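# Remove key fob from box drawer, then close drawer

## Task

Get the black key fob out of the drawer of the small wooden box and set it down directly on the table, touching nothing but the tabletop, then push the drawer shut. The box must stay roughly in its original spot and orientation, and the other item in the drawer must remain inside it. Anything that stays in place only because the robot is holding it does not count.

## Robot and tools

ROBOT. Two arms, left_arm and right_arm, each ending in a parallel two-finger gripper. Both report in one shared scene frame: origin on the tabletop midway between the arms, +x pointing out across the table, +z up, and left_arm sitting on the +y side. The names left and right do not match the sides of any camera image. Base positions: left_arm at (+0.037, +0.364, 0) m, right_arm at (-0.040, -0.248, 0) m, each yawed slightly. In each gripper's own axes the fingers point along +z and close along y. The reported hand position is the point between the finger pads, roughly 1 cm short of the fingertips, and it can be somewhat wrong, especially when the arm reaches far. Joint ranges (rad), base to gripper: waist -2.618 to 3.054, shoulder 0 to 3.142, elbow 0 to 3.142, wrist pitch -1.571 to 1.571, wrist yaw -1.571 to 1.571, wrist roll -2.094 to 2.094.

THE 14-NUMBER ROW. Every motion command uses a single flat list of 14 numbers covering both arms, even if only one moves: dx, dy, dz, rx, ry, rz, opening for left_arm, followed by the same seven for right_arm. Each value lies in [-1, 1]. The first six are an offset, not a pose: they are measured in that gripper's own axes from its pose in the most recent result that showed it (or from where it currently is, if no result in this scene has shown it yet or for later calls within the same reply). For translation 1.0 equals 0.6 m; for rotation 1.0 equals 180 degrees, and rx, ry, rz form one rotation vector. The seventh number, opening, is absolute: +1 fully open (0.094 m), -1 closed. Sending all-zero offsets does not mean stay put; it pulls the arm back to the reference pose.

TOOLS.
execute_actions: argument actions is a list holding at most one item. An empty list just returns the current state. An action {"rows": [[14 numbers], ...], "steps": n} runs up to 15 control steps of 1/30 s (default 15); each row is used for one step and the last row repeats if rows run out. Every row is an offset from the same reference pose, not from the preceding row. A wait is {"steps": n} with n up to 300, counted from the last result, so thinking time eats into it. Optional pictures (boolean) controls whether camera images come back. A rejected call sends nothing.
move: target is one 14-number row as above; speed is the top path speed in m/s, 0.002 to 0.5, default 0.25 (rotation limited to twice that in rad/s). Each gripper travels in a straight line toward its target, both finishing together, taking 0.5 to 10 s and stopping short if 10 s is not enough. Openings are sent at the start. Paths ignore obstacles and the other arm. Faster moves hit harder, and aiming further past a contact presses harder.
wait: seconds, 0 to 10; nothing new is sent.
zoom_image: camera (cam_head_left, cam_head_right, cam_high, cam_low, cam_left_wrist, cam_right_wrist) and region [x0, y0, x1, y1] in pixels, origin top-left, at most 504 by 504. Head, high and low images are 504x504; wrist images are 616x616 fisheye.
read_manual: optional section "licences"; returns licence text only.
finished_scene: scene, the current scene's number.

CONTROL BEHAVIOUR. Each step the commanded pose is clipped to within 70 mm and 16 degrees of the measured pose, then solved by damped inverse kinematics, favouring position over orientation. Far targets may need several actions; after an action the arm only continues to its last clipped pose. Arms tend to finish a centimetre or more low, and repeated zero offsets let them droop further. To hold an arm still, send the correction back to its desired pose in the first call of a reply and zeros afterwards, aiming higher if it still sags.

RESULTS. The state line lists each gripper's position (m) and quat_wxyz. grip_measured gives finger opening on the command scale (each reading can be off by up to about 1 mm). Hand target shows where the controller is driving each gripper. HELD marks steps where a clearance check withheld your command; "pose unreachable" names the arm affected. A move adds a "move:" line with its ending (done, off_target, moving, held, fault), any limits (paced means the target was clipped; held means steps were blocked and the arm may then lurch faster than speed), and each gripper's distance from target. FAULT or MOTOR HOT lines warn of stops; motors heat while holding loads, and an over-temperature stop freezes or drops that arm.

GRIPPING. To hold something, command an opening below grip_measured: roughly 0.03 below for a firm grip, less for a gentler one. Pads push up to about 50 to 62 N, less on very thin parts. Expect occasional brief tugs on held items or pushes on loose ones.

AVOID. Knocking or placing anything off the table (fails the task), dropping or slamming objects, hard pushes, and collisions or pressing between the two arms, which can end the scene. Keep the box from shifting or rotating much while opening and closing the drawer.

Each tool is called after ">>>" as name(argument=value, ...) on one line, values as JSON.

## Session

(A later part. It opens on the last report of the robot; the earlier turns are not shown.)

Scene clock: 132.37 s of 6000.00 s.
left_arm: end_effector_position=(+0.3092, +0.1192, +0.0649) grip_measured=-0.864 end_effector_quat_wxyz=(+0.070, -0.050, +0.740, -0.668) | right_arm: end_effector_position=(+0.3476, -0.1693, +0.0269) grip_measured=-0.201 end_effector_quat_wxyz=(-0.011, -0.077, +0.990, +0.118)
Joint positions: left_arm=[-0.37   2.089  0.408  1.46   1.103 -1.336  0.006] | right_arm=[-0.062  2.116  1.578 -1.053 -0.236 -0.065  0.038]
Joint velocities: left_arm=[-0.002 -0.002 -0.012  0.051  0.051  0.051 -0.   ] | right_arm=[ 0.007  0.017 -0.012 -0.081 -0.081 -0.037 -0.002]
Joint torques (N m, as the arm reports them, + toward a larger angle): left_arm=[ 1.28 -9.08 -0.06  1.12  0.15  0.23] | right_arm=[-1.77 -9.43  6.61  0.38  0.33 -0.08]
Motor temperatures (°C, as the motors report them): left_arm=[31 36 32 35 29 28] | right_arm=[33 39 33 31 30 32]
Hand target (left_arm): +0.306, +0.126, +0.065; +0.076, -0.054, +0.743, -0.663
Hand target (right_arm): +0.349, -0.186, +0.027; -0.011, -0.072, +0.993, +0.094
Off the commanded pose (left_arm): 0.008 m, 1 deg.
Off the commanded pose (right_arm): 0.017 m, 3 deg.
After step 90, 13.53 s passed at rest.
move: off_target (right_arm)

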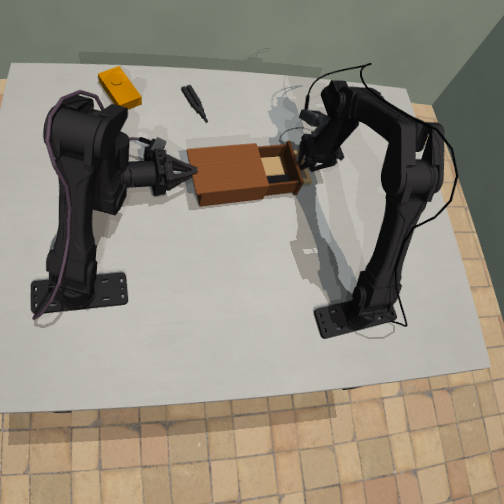

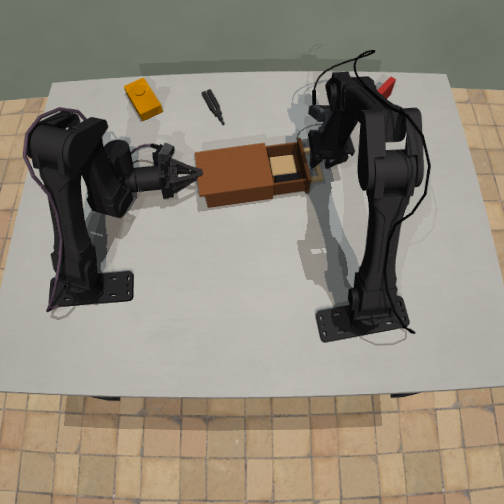

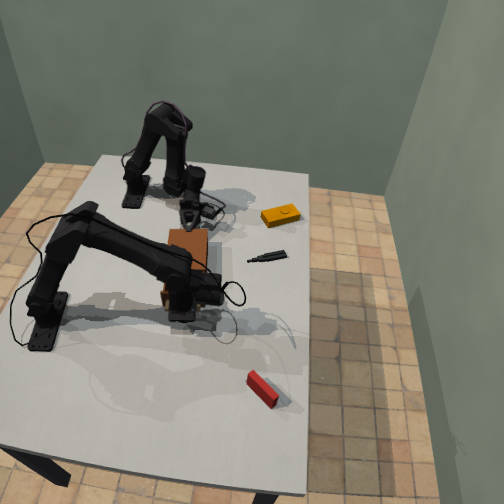

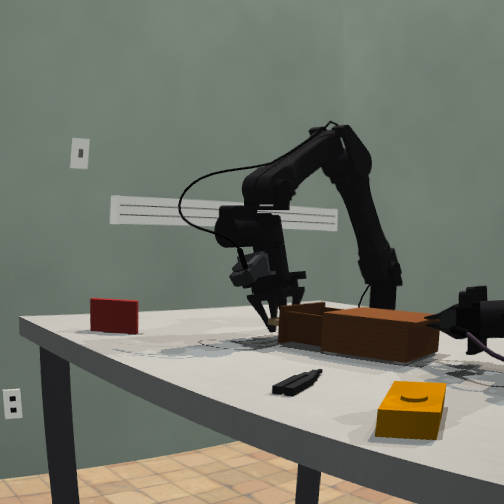

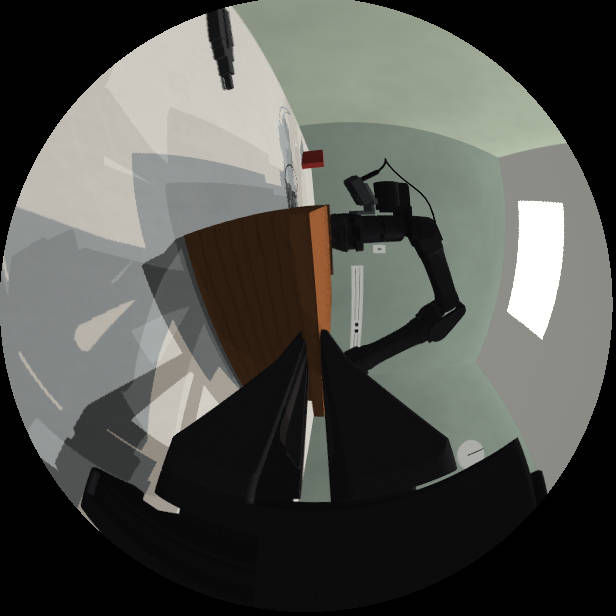

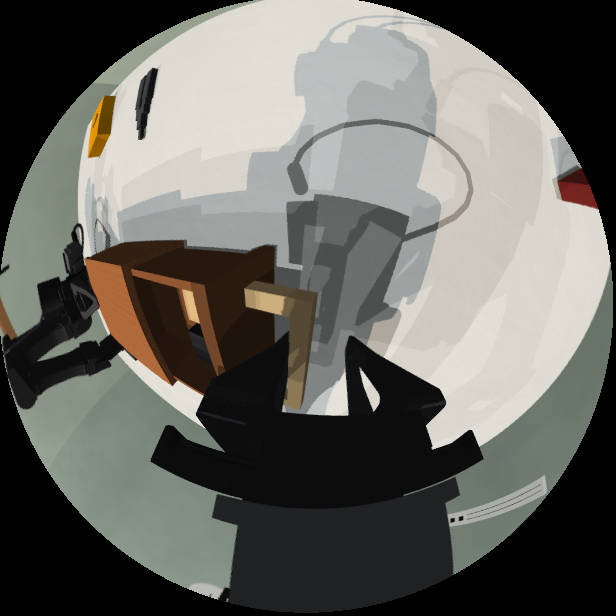

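>>> move(target=[0,0,-0.02,0,0,0,-0.92, 0,-0.075,-0.014,0.02,0,0,-0.2], speed=0.04)

>>> move(target=[0,0,0,0,0,0,-0.92, 0,0.04,-0.13,0.07,0,0,-0.2], speed=0.1)

>>> move(target=[0,0,0,0,0,0,-0.92, 0.08,0.13,-0.02,0,0,0,0.5], speed=0.15)

Scene clock: 140.13 s of 6000.00 s.
left_arm: end_effector_position=(+0.3090, +0.1256, +0.0662) grip_measured=-0.864 end_effector_quat_wxyz=(+0.064, -0.048, +0.737, -0.671) | right_arm: end_effector_position=(+0.3491, -0.2049, +0.0209) grip_measured=-0.201 end_effector_quat_wxyz=(-0.014, -0.076, +0.992, +0.100)
Joint positions: left_arm=[-0.342  2.089  0.408  1.459  1.144 -1.339  0.006] | right_arm=[-0.136  2.128  1.578 -1.062 -0.198 -0.139  0.038]
Joint velocities: left_arm=[-0.017  0.002  0.017 -0.022 -0.022 -0.037 -0.   ] | right_arm=[ 0.007 -0.002  0.022 -0.037  0.007  0.037 -0.   ]
Joint torques (N m, as the arm reports them, + toward a larger angle): left_arm=[ 1.05 -8.02  0.83  1.14  0.13  0.22] | right_arm=[-1.17 -9.22  8.51  0.3   0.18 -0.12]
Motor temperatures (°C, as the motors report them): left_arm=[31 36 32 35 29 28] | right_arm=[33 39 33 31 30 32]
Hand target (left_arm): +0.307, +0.131, +0.066; +0.070, -0.050, +0.739, -0.668
Hand target (right_arm): +0.354, -0.214, +0.025; -0.008, -0.077, +0.993, +0.086
Off the commanded pose (left_arm): 0.006 m, 1 deg.
Off the commanded pose (right_arm): 0.012 m, 2 deg.
After step 90, 3.30 s passed at rest.
move: off_target (right_arm)

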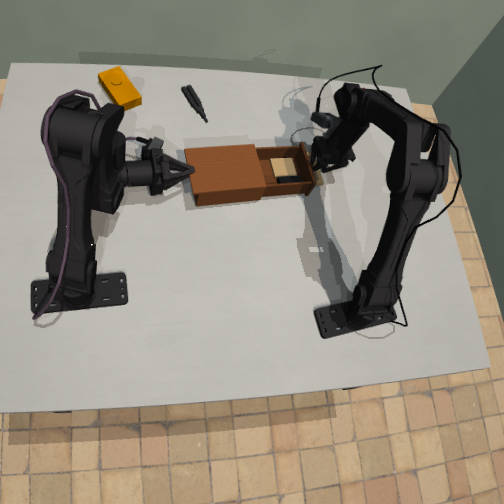

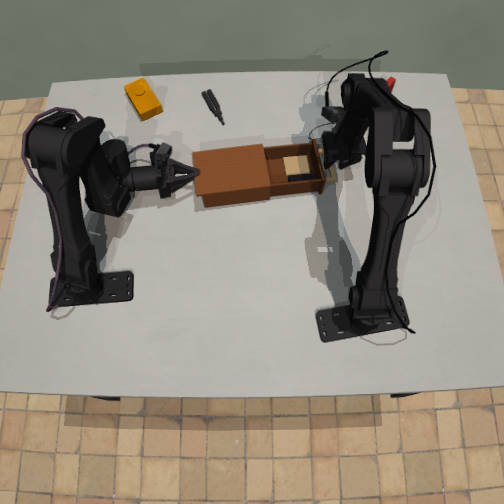

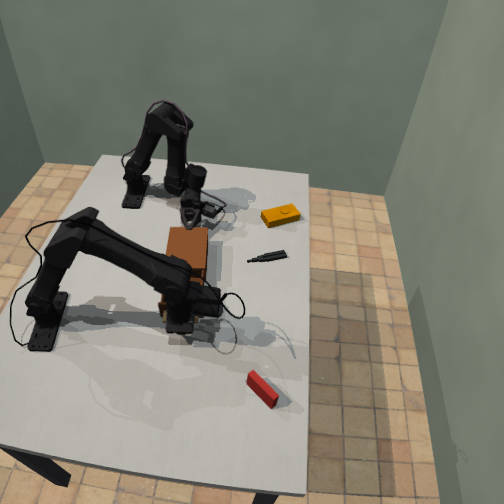

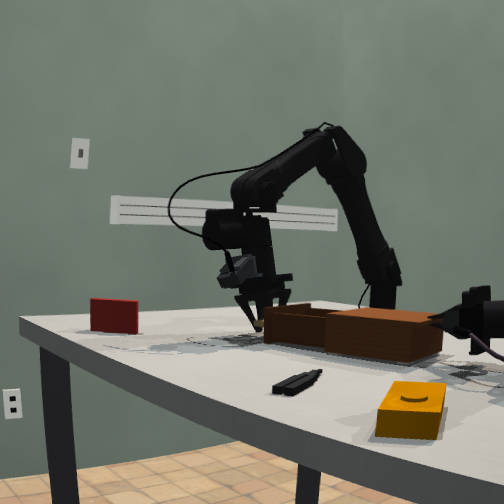

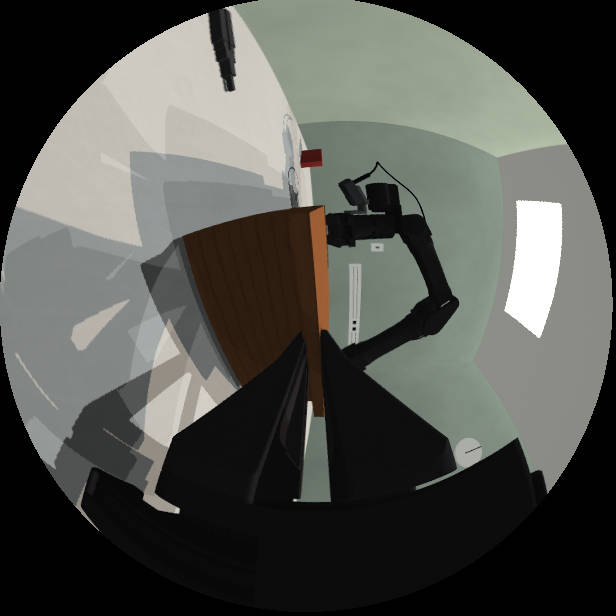

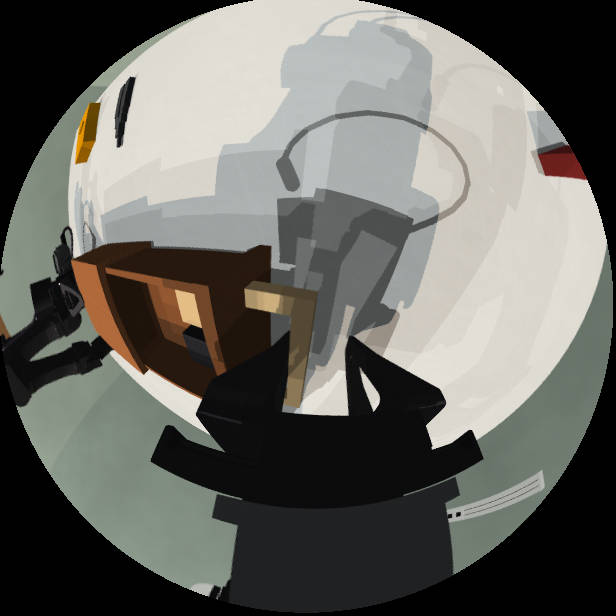

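Scene clock: 141.80 s of 6000.00 s.
left_arm: end_effector_position=(+0.3090, +0.1256, +0.0662) grip_measured=-0.864 end_effector_quat_wxyz=(+0.063, -0.049, +0.737, -0.671) | right_arm: end_effector_position=(+0.3435, -0.1973, +0.0793) grip_measured=-0.201 end_effector_quat_wxyz=(-0.034, -0.079, +0.996, -0.007)
Joint positions: left_arm=[-0.342  2.089  0.408  1.459  1.144 -1.341  0.006] | right_arm=[-0.021  2.097  1.778 -1.321  0.01  -0.026  0.038]
Joint velocities: left_arm=[ 0.022  0.002  0.017  0.007 -0.022 -0.051 -0.001] | right_arm=[ 0.017 -0.017 -0.012 -0.007 -0.037 -0.037  0.001]
Joint torques (N m, as the arm reports them, + toward a larger angle): left_arm=[ 0.05 -6.64  2.61  1.31  0.11  0.05] | right_arm=[  0.47 -11.71   9.58   0.23   0.06   0.11]
Motor temperatures (°C, as the motors report them): left_arm=[31 36 32 35 29 28] | right_arm=[33 40 33 31 30 32]
Hand target (left_arm): +0.309, +0.126, +0.066; +0.064, -0.048, +0.737, -0.671
Hand target (right_arm): +0.349, -0.196, +0.101; -0.007, -0.077, +0.997, -0.009
Off the commanded pose (left_arm): 0.000 m, 0 deg.
Off the commanded pose (right_arm): 0.024 m, 3 deg.
move: off_target (right_arm)

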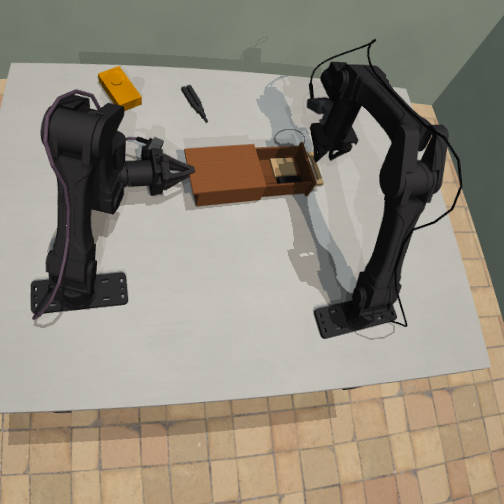

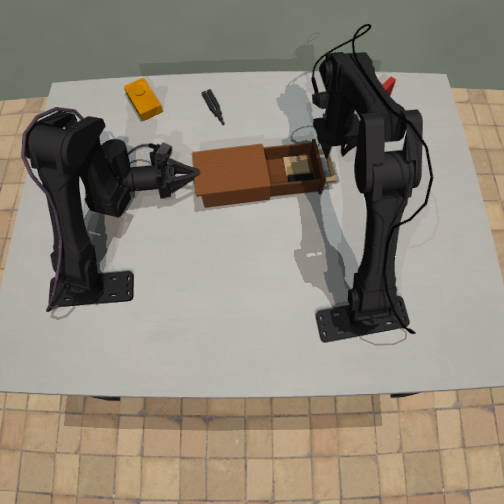

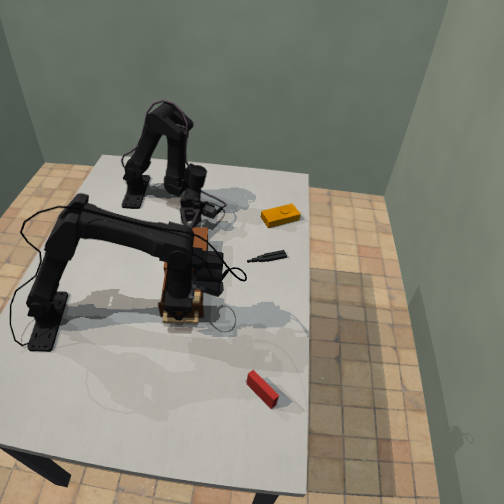

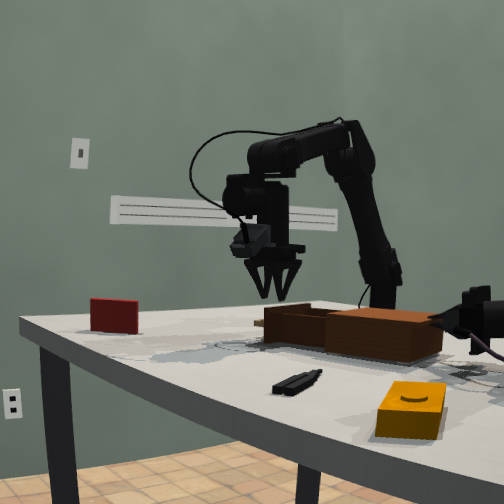

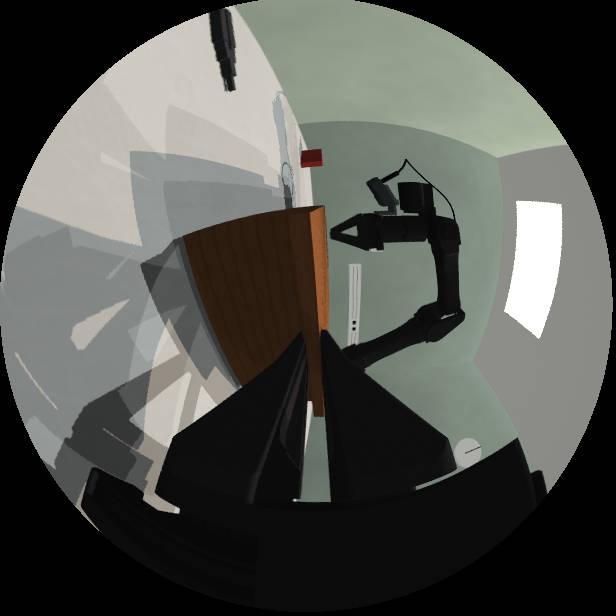

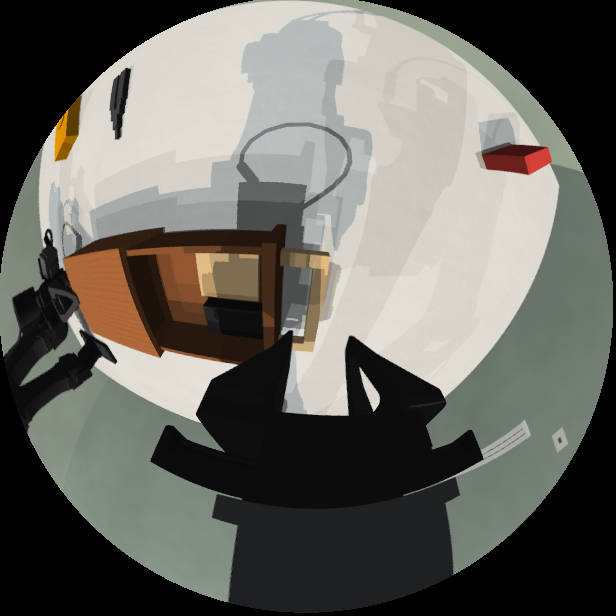

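Scene clock: 142.93 s of 6000.00 s.
left_arm: end_effector_position=(+0.3090, +0.1256, +0.0663) grip_measured=-0.864 end_effector_quat_wxyz=(+0.063, -0.049, +0.737, -0.671) | right_arm: end_effector_position=(+0.2833, -0.1284, +0.0845) grip_measured=+0.498 end_effector_quat_wxyz=(-0.054, -0.086, +0.995, -0.012)
Joint positions: left_arm=[-0.342  2.089  0.408  1.459  1.144 -1.343  0.006] | right_arm=[ 0.195  1.966  1.603 -1.318 -0.004  0.177  0.07 ]
Joint velocities: left_arm=[-0.002 -0.007 -0.007 -0.007  0.007  0.007 -0.   ] | right_arm=[-0.007 -0.017 -0.007 -0.022 -0.066  0.066 -0.001]
Joint torques (N m, as the arm reports them, + toward a larger angle): left_arm=[-0.07 -6.76  2.48  1.28  0.11  0.03] | right_arm=[ -0.08 -10.57   5.39   0.42  -0.05   0.18]
Motor temperatures (°C, as the motors report them): left_arm=[31 36 32 35 29 28] | right_arm=[33 40 33 31 30 32]
Hand target (left_arm): +0.309, +0.126, +0.066; +0.063, -0.049, +0.737, -0.671
Hand target (right_arm): +0.284, -0.127, +0.093; -0.036, -0.080, +0.996, -0.007
Off the commanded pose (left_arm): 0.000 m, 0 deg.
Off the commanded pose (right_arm): 0.010 m, 2 deg.
move: done

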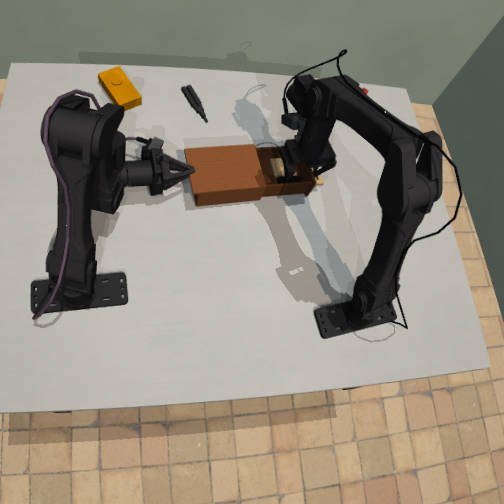

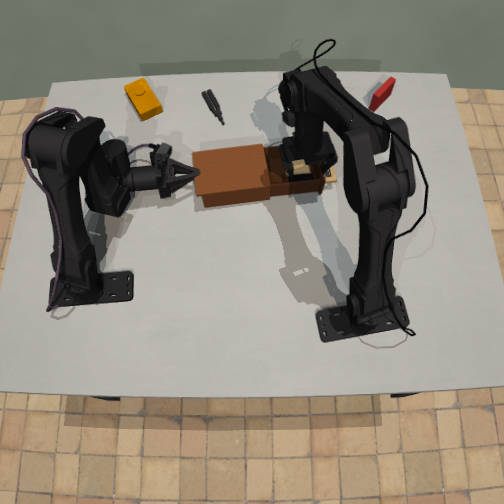

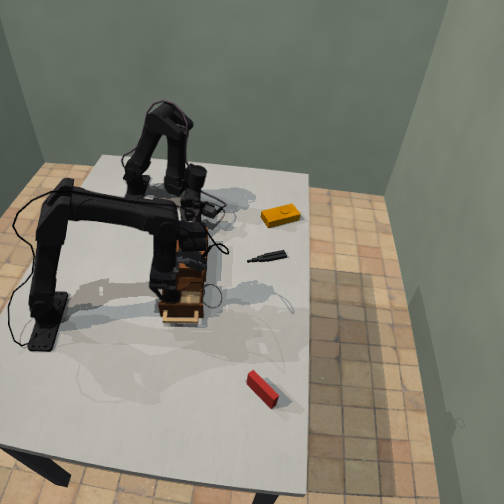

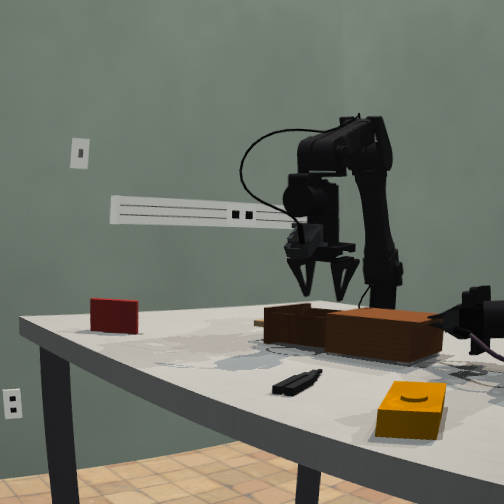

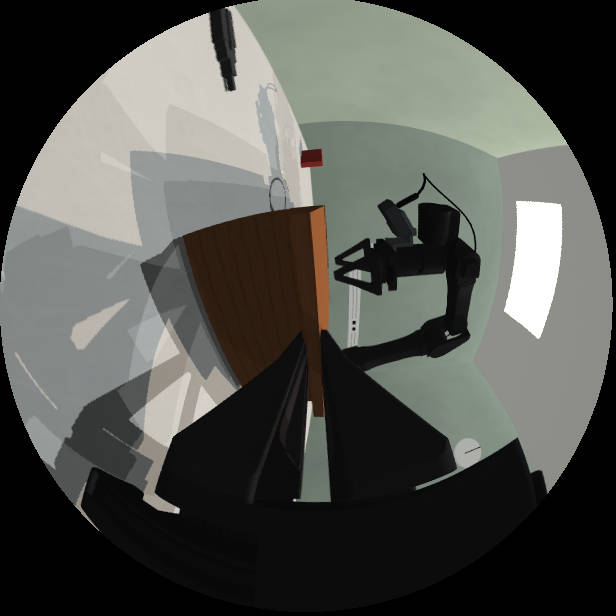

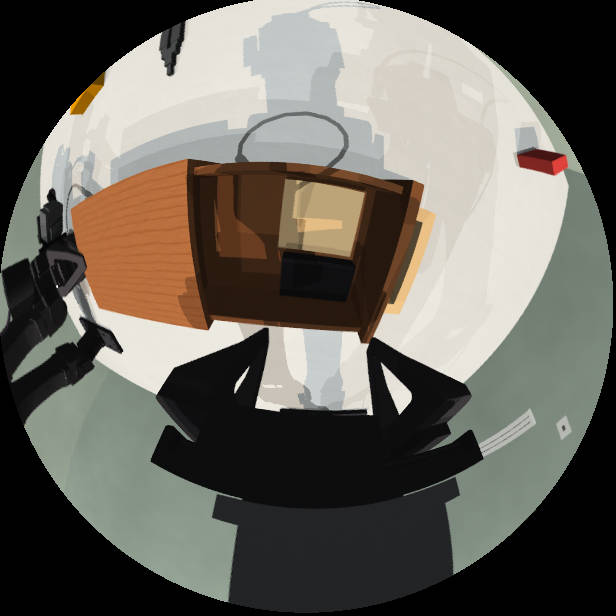

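>>> zoom_image(camera="cam_right_wrist", region=[180, 150, 440, 360])

Region (180, 150, 440, 360) of cam_right_wrist's 616x616 image, scaled by 1.938, with more detail than that image has; it fills the top 407 rows of this view, and the rest is white.

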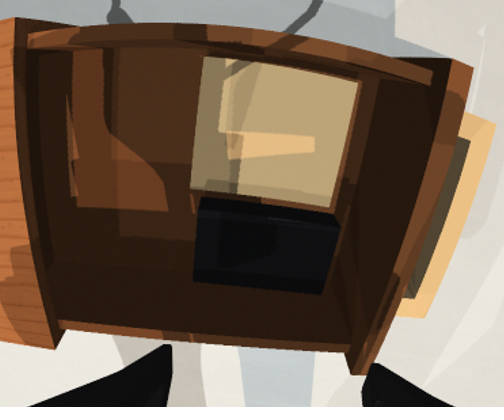

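>>> move(target=[0,0,0,0,0,0,-0.92, -0.06,0.01,0.02,0.08,0.03,0,0.4], speed=0.08)

Scene clock: 164.07 s of 6000.00 s.
left_arm: end_effector_position=(+0.3090, +0.1256, +0.0663) grip_measured=-0.864 end_effector_quat_wxyz=(+0.062, -0.049, +0.737, -0.671) | right_arm: end_effector_position=(+0.3125, -0.1198, +0.0615) grip_measured=+0.402 end_effector_quat_wxyz=(-0.099, -0.092, +0.981, -0.137)
Joint positions: left_arm=[-0.342  2.089  0.408  1.459  1.144 -1.343  0.006] | right_arm=[ 0.281  2.276  1.945 -1.524  0.189  0.275  0.066]
Joint velocities: left_arm=[-0.027 -0.017  0.017  0.037 -0.066  0.037  0.001] | right_arm=[ 0.007 -0.007 -0.017 -0.037  0.022 -0.051 -0.   ]
Joint torques (N m, as the arm reports them, + toward a larger angle): left_arm=[-0.02 -6.71  2.55  1.3   0.13  0.02] | right_arm=[ 0.55 -9.88  9.25 -0.15  0.18  0.13]
Motor temperatures (°C, as the motors report them): left_arm=[31 36 32 36 29 28] | right_arm=[33 41 33 31 30 32]
Hand target (left_arm): +0.309, +0.126, +0.066; +0.062, -0.049, +0.737, -0.671
Hand target (right_arm): +0.316, -0.117, +0.068; -0.090, -0.090, +0.982, -0.141
Off the commanded pose (left_arm): 0.000 m, 0 deg.
Off the commanded pose (right_arm): 0.009 m, 1 deg.
After step 90, 15.97 s passed at rest.
move: done

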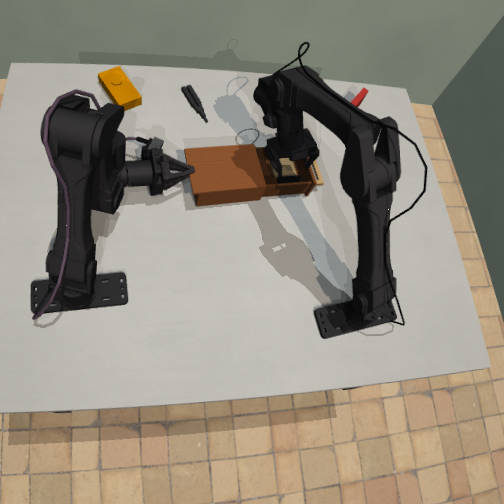

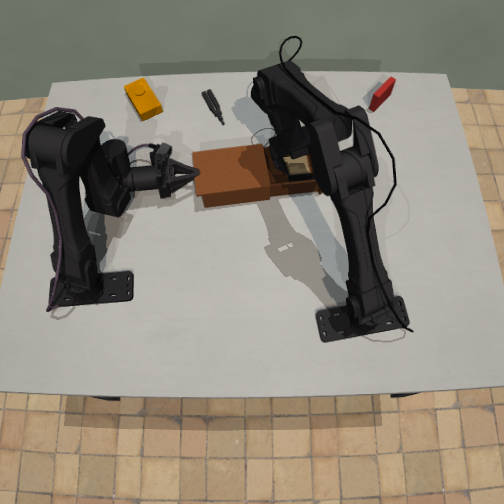

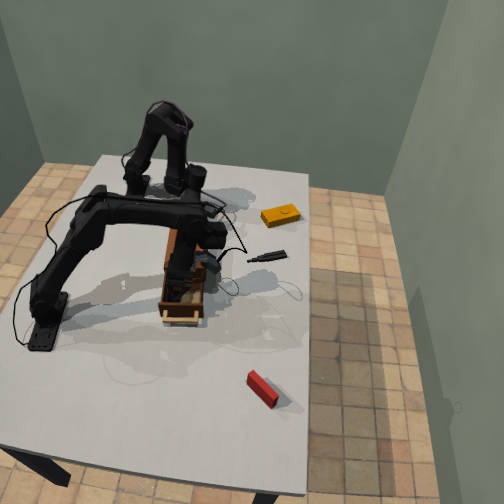

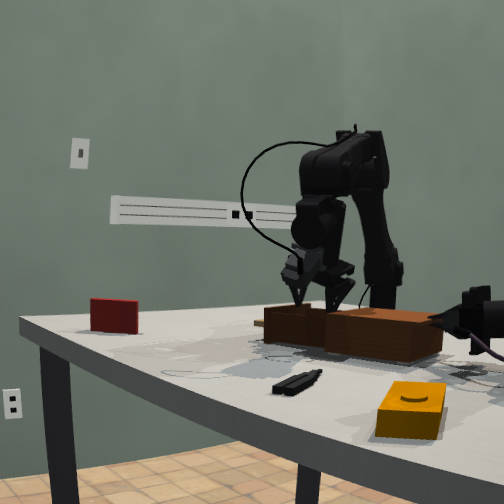

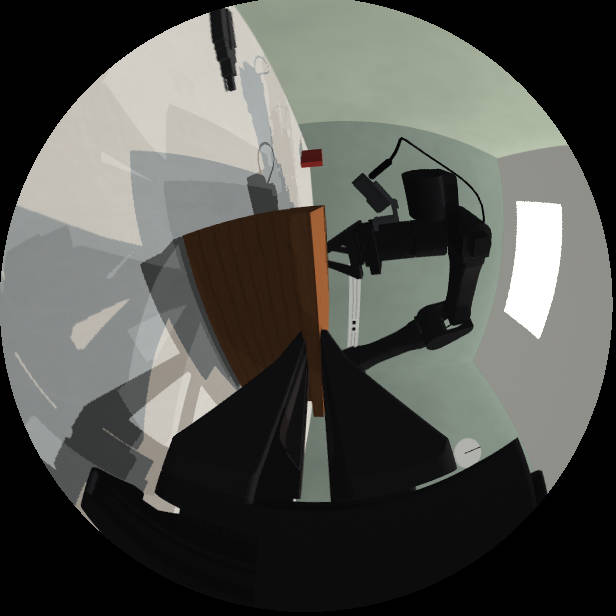

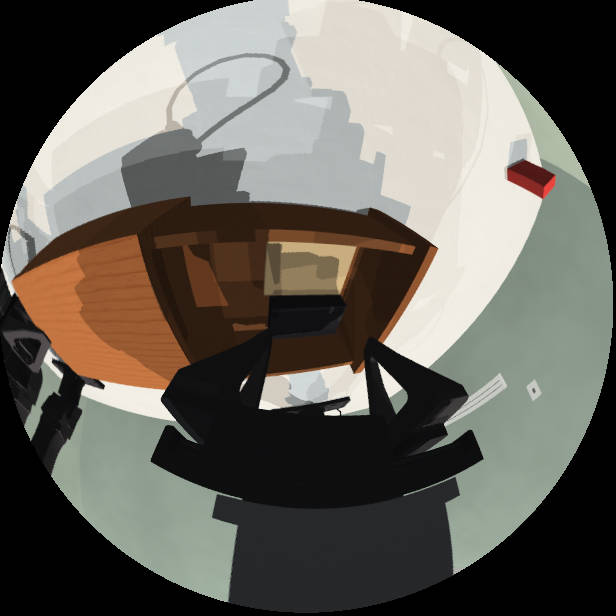

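>>> move(target=[0,0,0,0,0,0,-0.92, -0.02,0.022,0.042,0,0,0,0.45], speed=0.04)

>>> zoom_image(camera="cam_right_wrist", region=[180, 220, 460, 420])

Scene clock: 176.70 s of 6000.00 s.
left_arm: end_effector_position=(+0.3090, +0.1256, +0.0663) grip_measured=-0.864 end_effector_quat_wxyz=(+0.062, -0.050, +0.737, -0.671) | right_arm: end_effector_position=(+0.3176, -0.1174, +0.0361) grip_measured=+0.448 end_effector_quat_wxyz=(-0.103, -0.092, +0.981, -0.138)
Joint positions: left_arm=[-0.342  2.089  0.408  1.459  1.144 -1.344  0.006] | right_arm=[ 0.281  2.324  1.924 -1.461  0.189  0.275  0.068]
Joint velocities: left_arm=[-0.007  0.002 -0.007 -0.051 -0.007  0.022 -0.   ] | right_arm=[ 0.012 -0.007 -0.002  0.022 -0.022  0.066  0.   ]
Joint torques (N m, as the arm reports them, + toward a larger angle): left_arm=[ 0.04 -6.7   2.61  1.27  0.13  0.05] | right_arm=[  0.78 -10.24   5.04   0.11   0.05   0.12]
Motor temperatures (°C, as the motors report them): left_arm=[31 36 32 36 29 28] | right_arm=[33 41 34 31 30 32]
Hand target (left_arm): +0.309, +0.126, +0.066; +0.062, -0.049, +0.737, -0.671
Hand target (right_arm): +0.317, -0.113, +0.032; -0.100, -0.092, +0.981, -0.137
Off the commanded pose (left_arm): 0.000 m, 0 deg.
Off the commanded pose (right_arm): 0.006 m, 0 deg.
After step 90, 8.53 s passed at rest.
move: done

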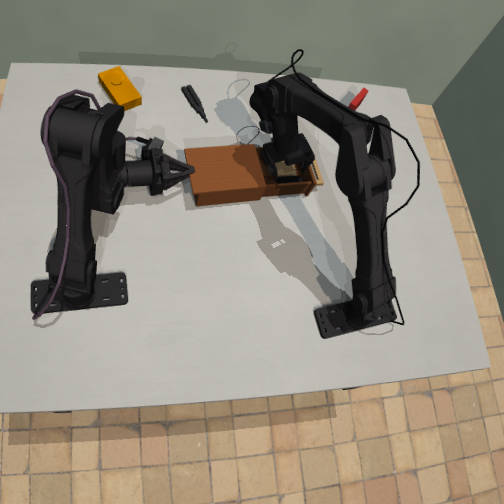

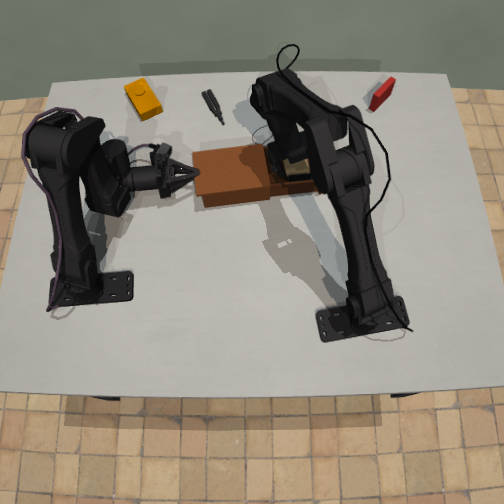

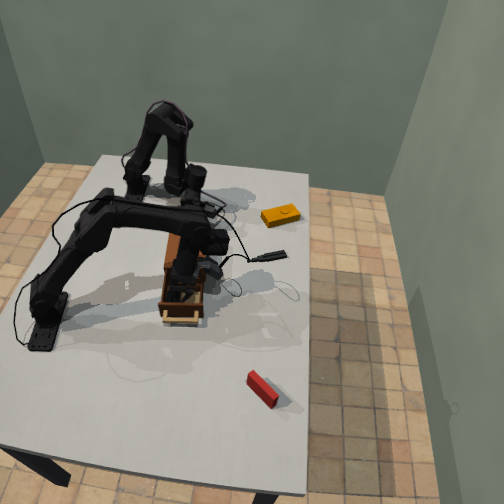

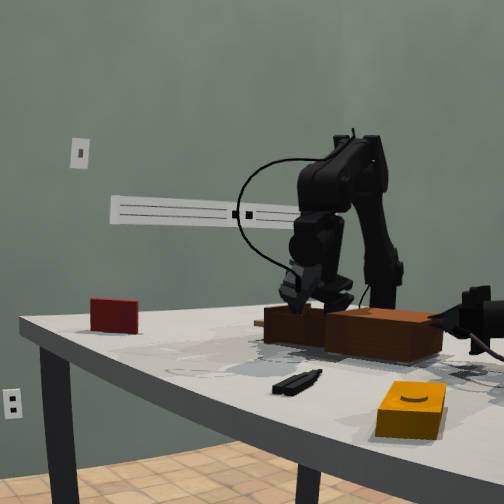

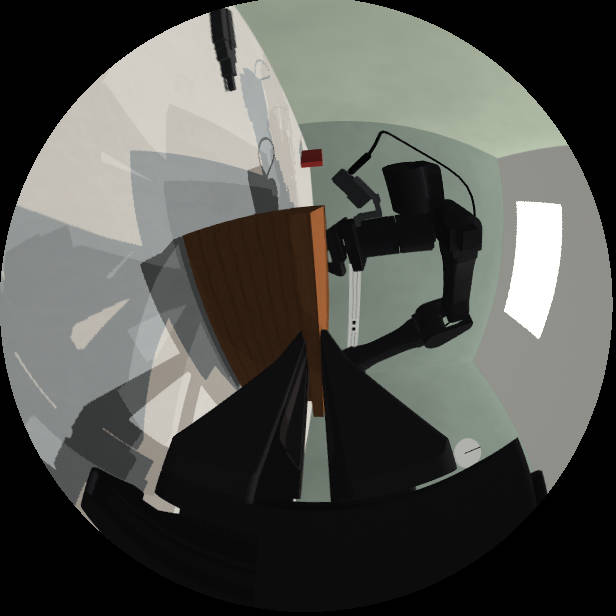

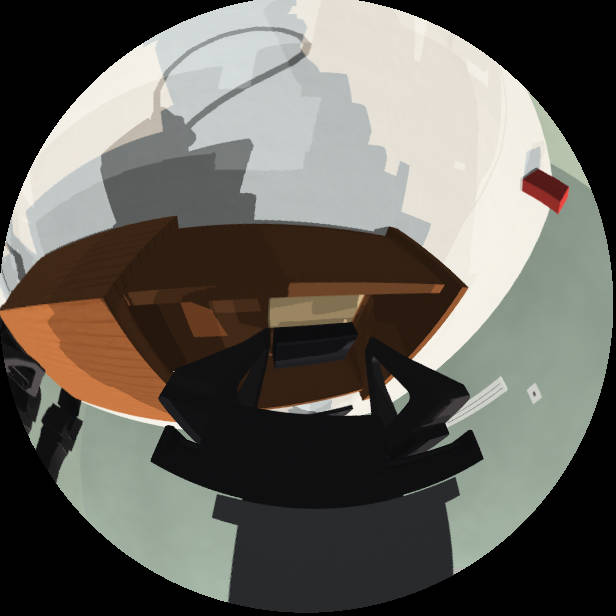

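Region (180, 220, 460, 420) of cam_right_wrist's 616x616 image, scaled by 1.800, with more detail than that image has; it fills the top 360 rows of this view, and the rest is white.

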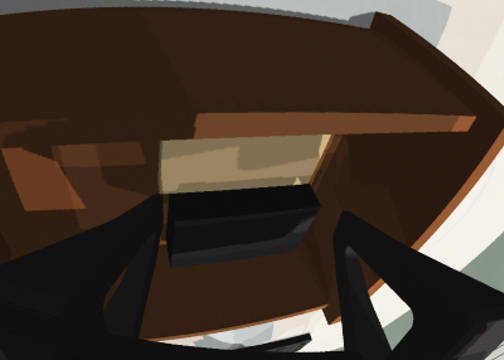

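>>> move(target=[0,0,0,0,0,0,-0.92, 0.004,0.014,0.03,-0.03,0,0,0.45], speed=0.03)

>>> zoom_image(camera="cam_right_wrist", region=[180, 220, 460, 420])

Scene clock: 183.10 s of 6000.00 s.
left_arm: end_effector_position=(+0.3088, +0.1255, +0.0663) grip_measured=-0.864 end_effector_quat_wxyz=(+0.061, -0.049, +0.737, -0.672) | right_arm: end_effector_position=(+0.3129, -0.1174, +0.0286) grip_measured=+0.448 end_effector_quat_wxyz=(-0.103, -0.086, +0.986, -0.103)
Joint positions: left_arm=[-0.342  2.089  0.408  1.459  1.145 -1.345  0.006] | right_arm=[ 0.258  2.285  1.842 -1.391  0.127  0.255  0.068]
Joint velocities: left_arm=[-0.002 -0.007 -0.012 -0.022  0.037  0.007  0.   ] | right_arm=[ 0.007  0.007  0.007  0.037  0.037 -0.066  0.   ]
Joint torques (N m, as the arm reports them, + toward a larger angle): left_arm=[ 0.   -6.71  2.53  1.29  0.11  0.03] | right_arm=[-0.23 -9.88  2.69  0.36 -0.15 -0.07]
Motor temperatures (°C, as the motors report them): left_arm=[31 36 32 36 29 28] | right_arm=[33 41 33 31 30 32]
Hand target (left_arm): +0.309, +0.126, +0.066; +0.062, -0.050, +0.737, -0.671
Hand target (right_arm): +0.310, -0.115, +0.018; -0.107, -0.088, +0.986, -0.092
Off the commanded pose (left_arm): 0.000 m, 0 deg.
Off the commanded pose (right_arm): 0.012 m, 1 deg.
After step 90, 1.60 s passed at rest.
move: off_target (right_arm)

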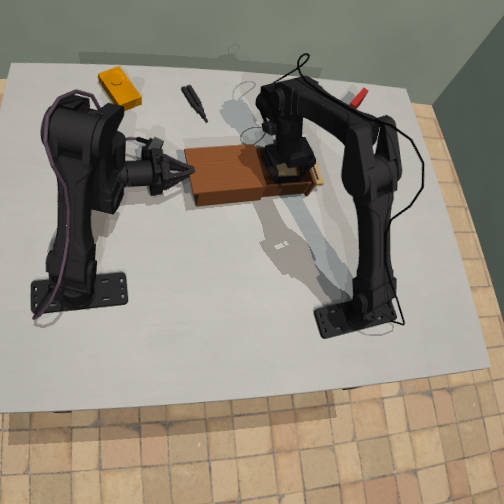

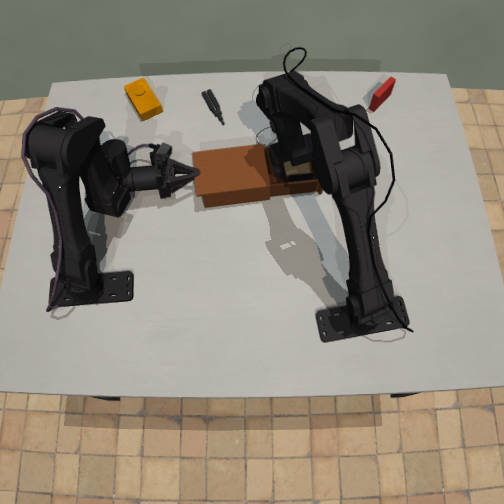

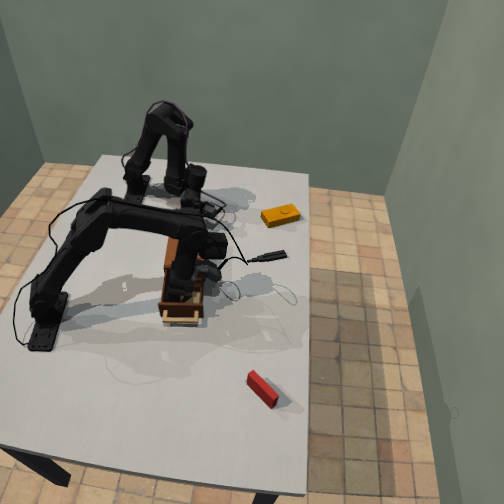

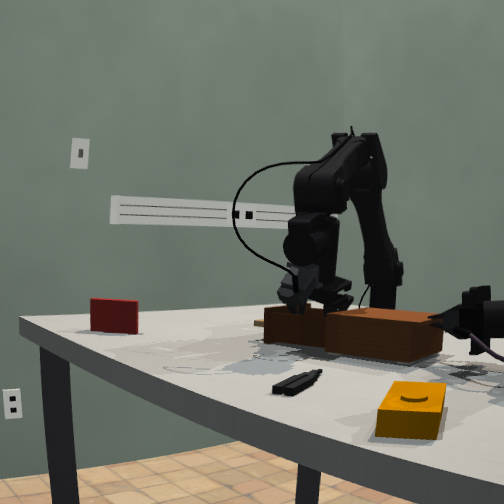

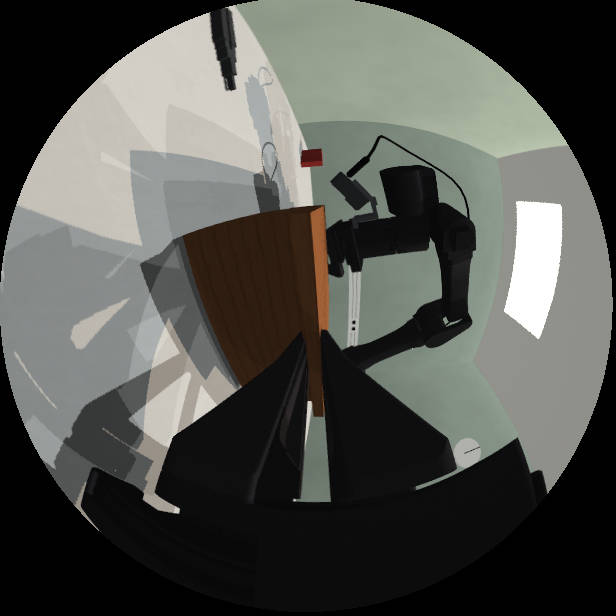

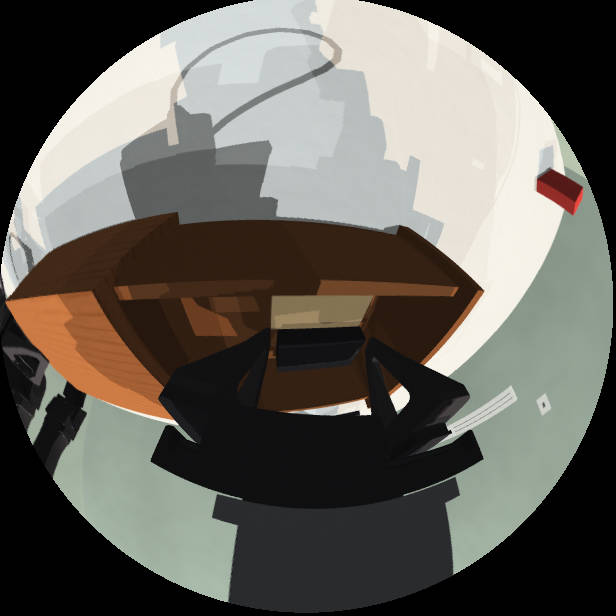

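Region (180, 220, 460, 420) of cam_right_wrist's 616x616 image, scaled by 1.800, with more detail than that image has; it fills the top 360 rows of this view, and the rest is white.

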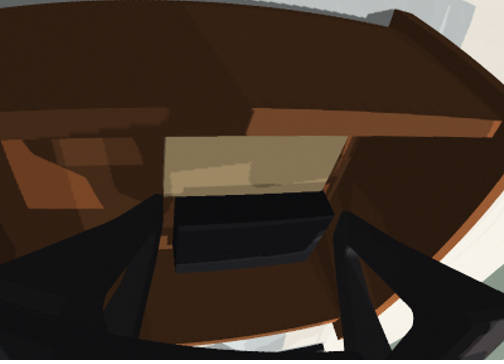

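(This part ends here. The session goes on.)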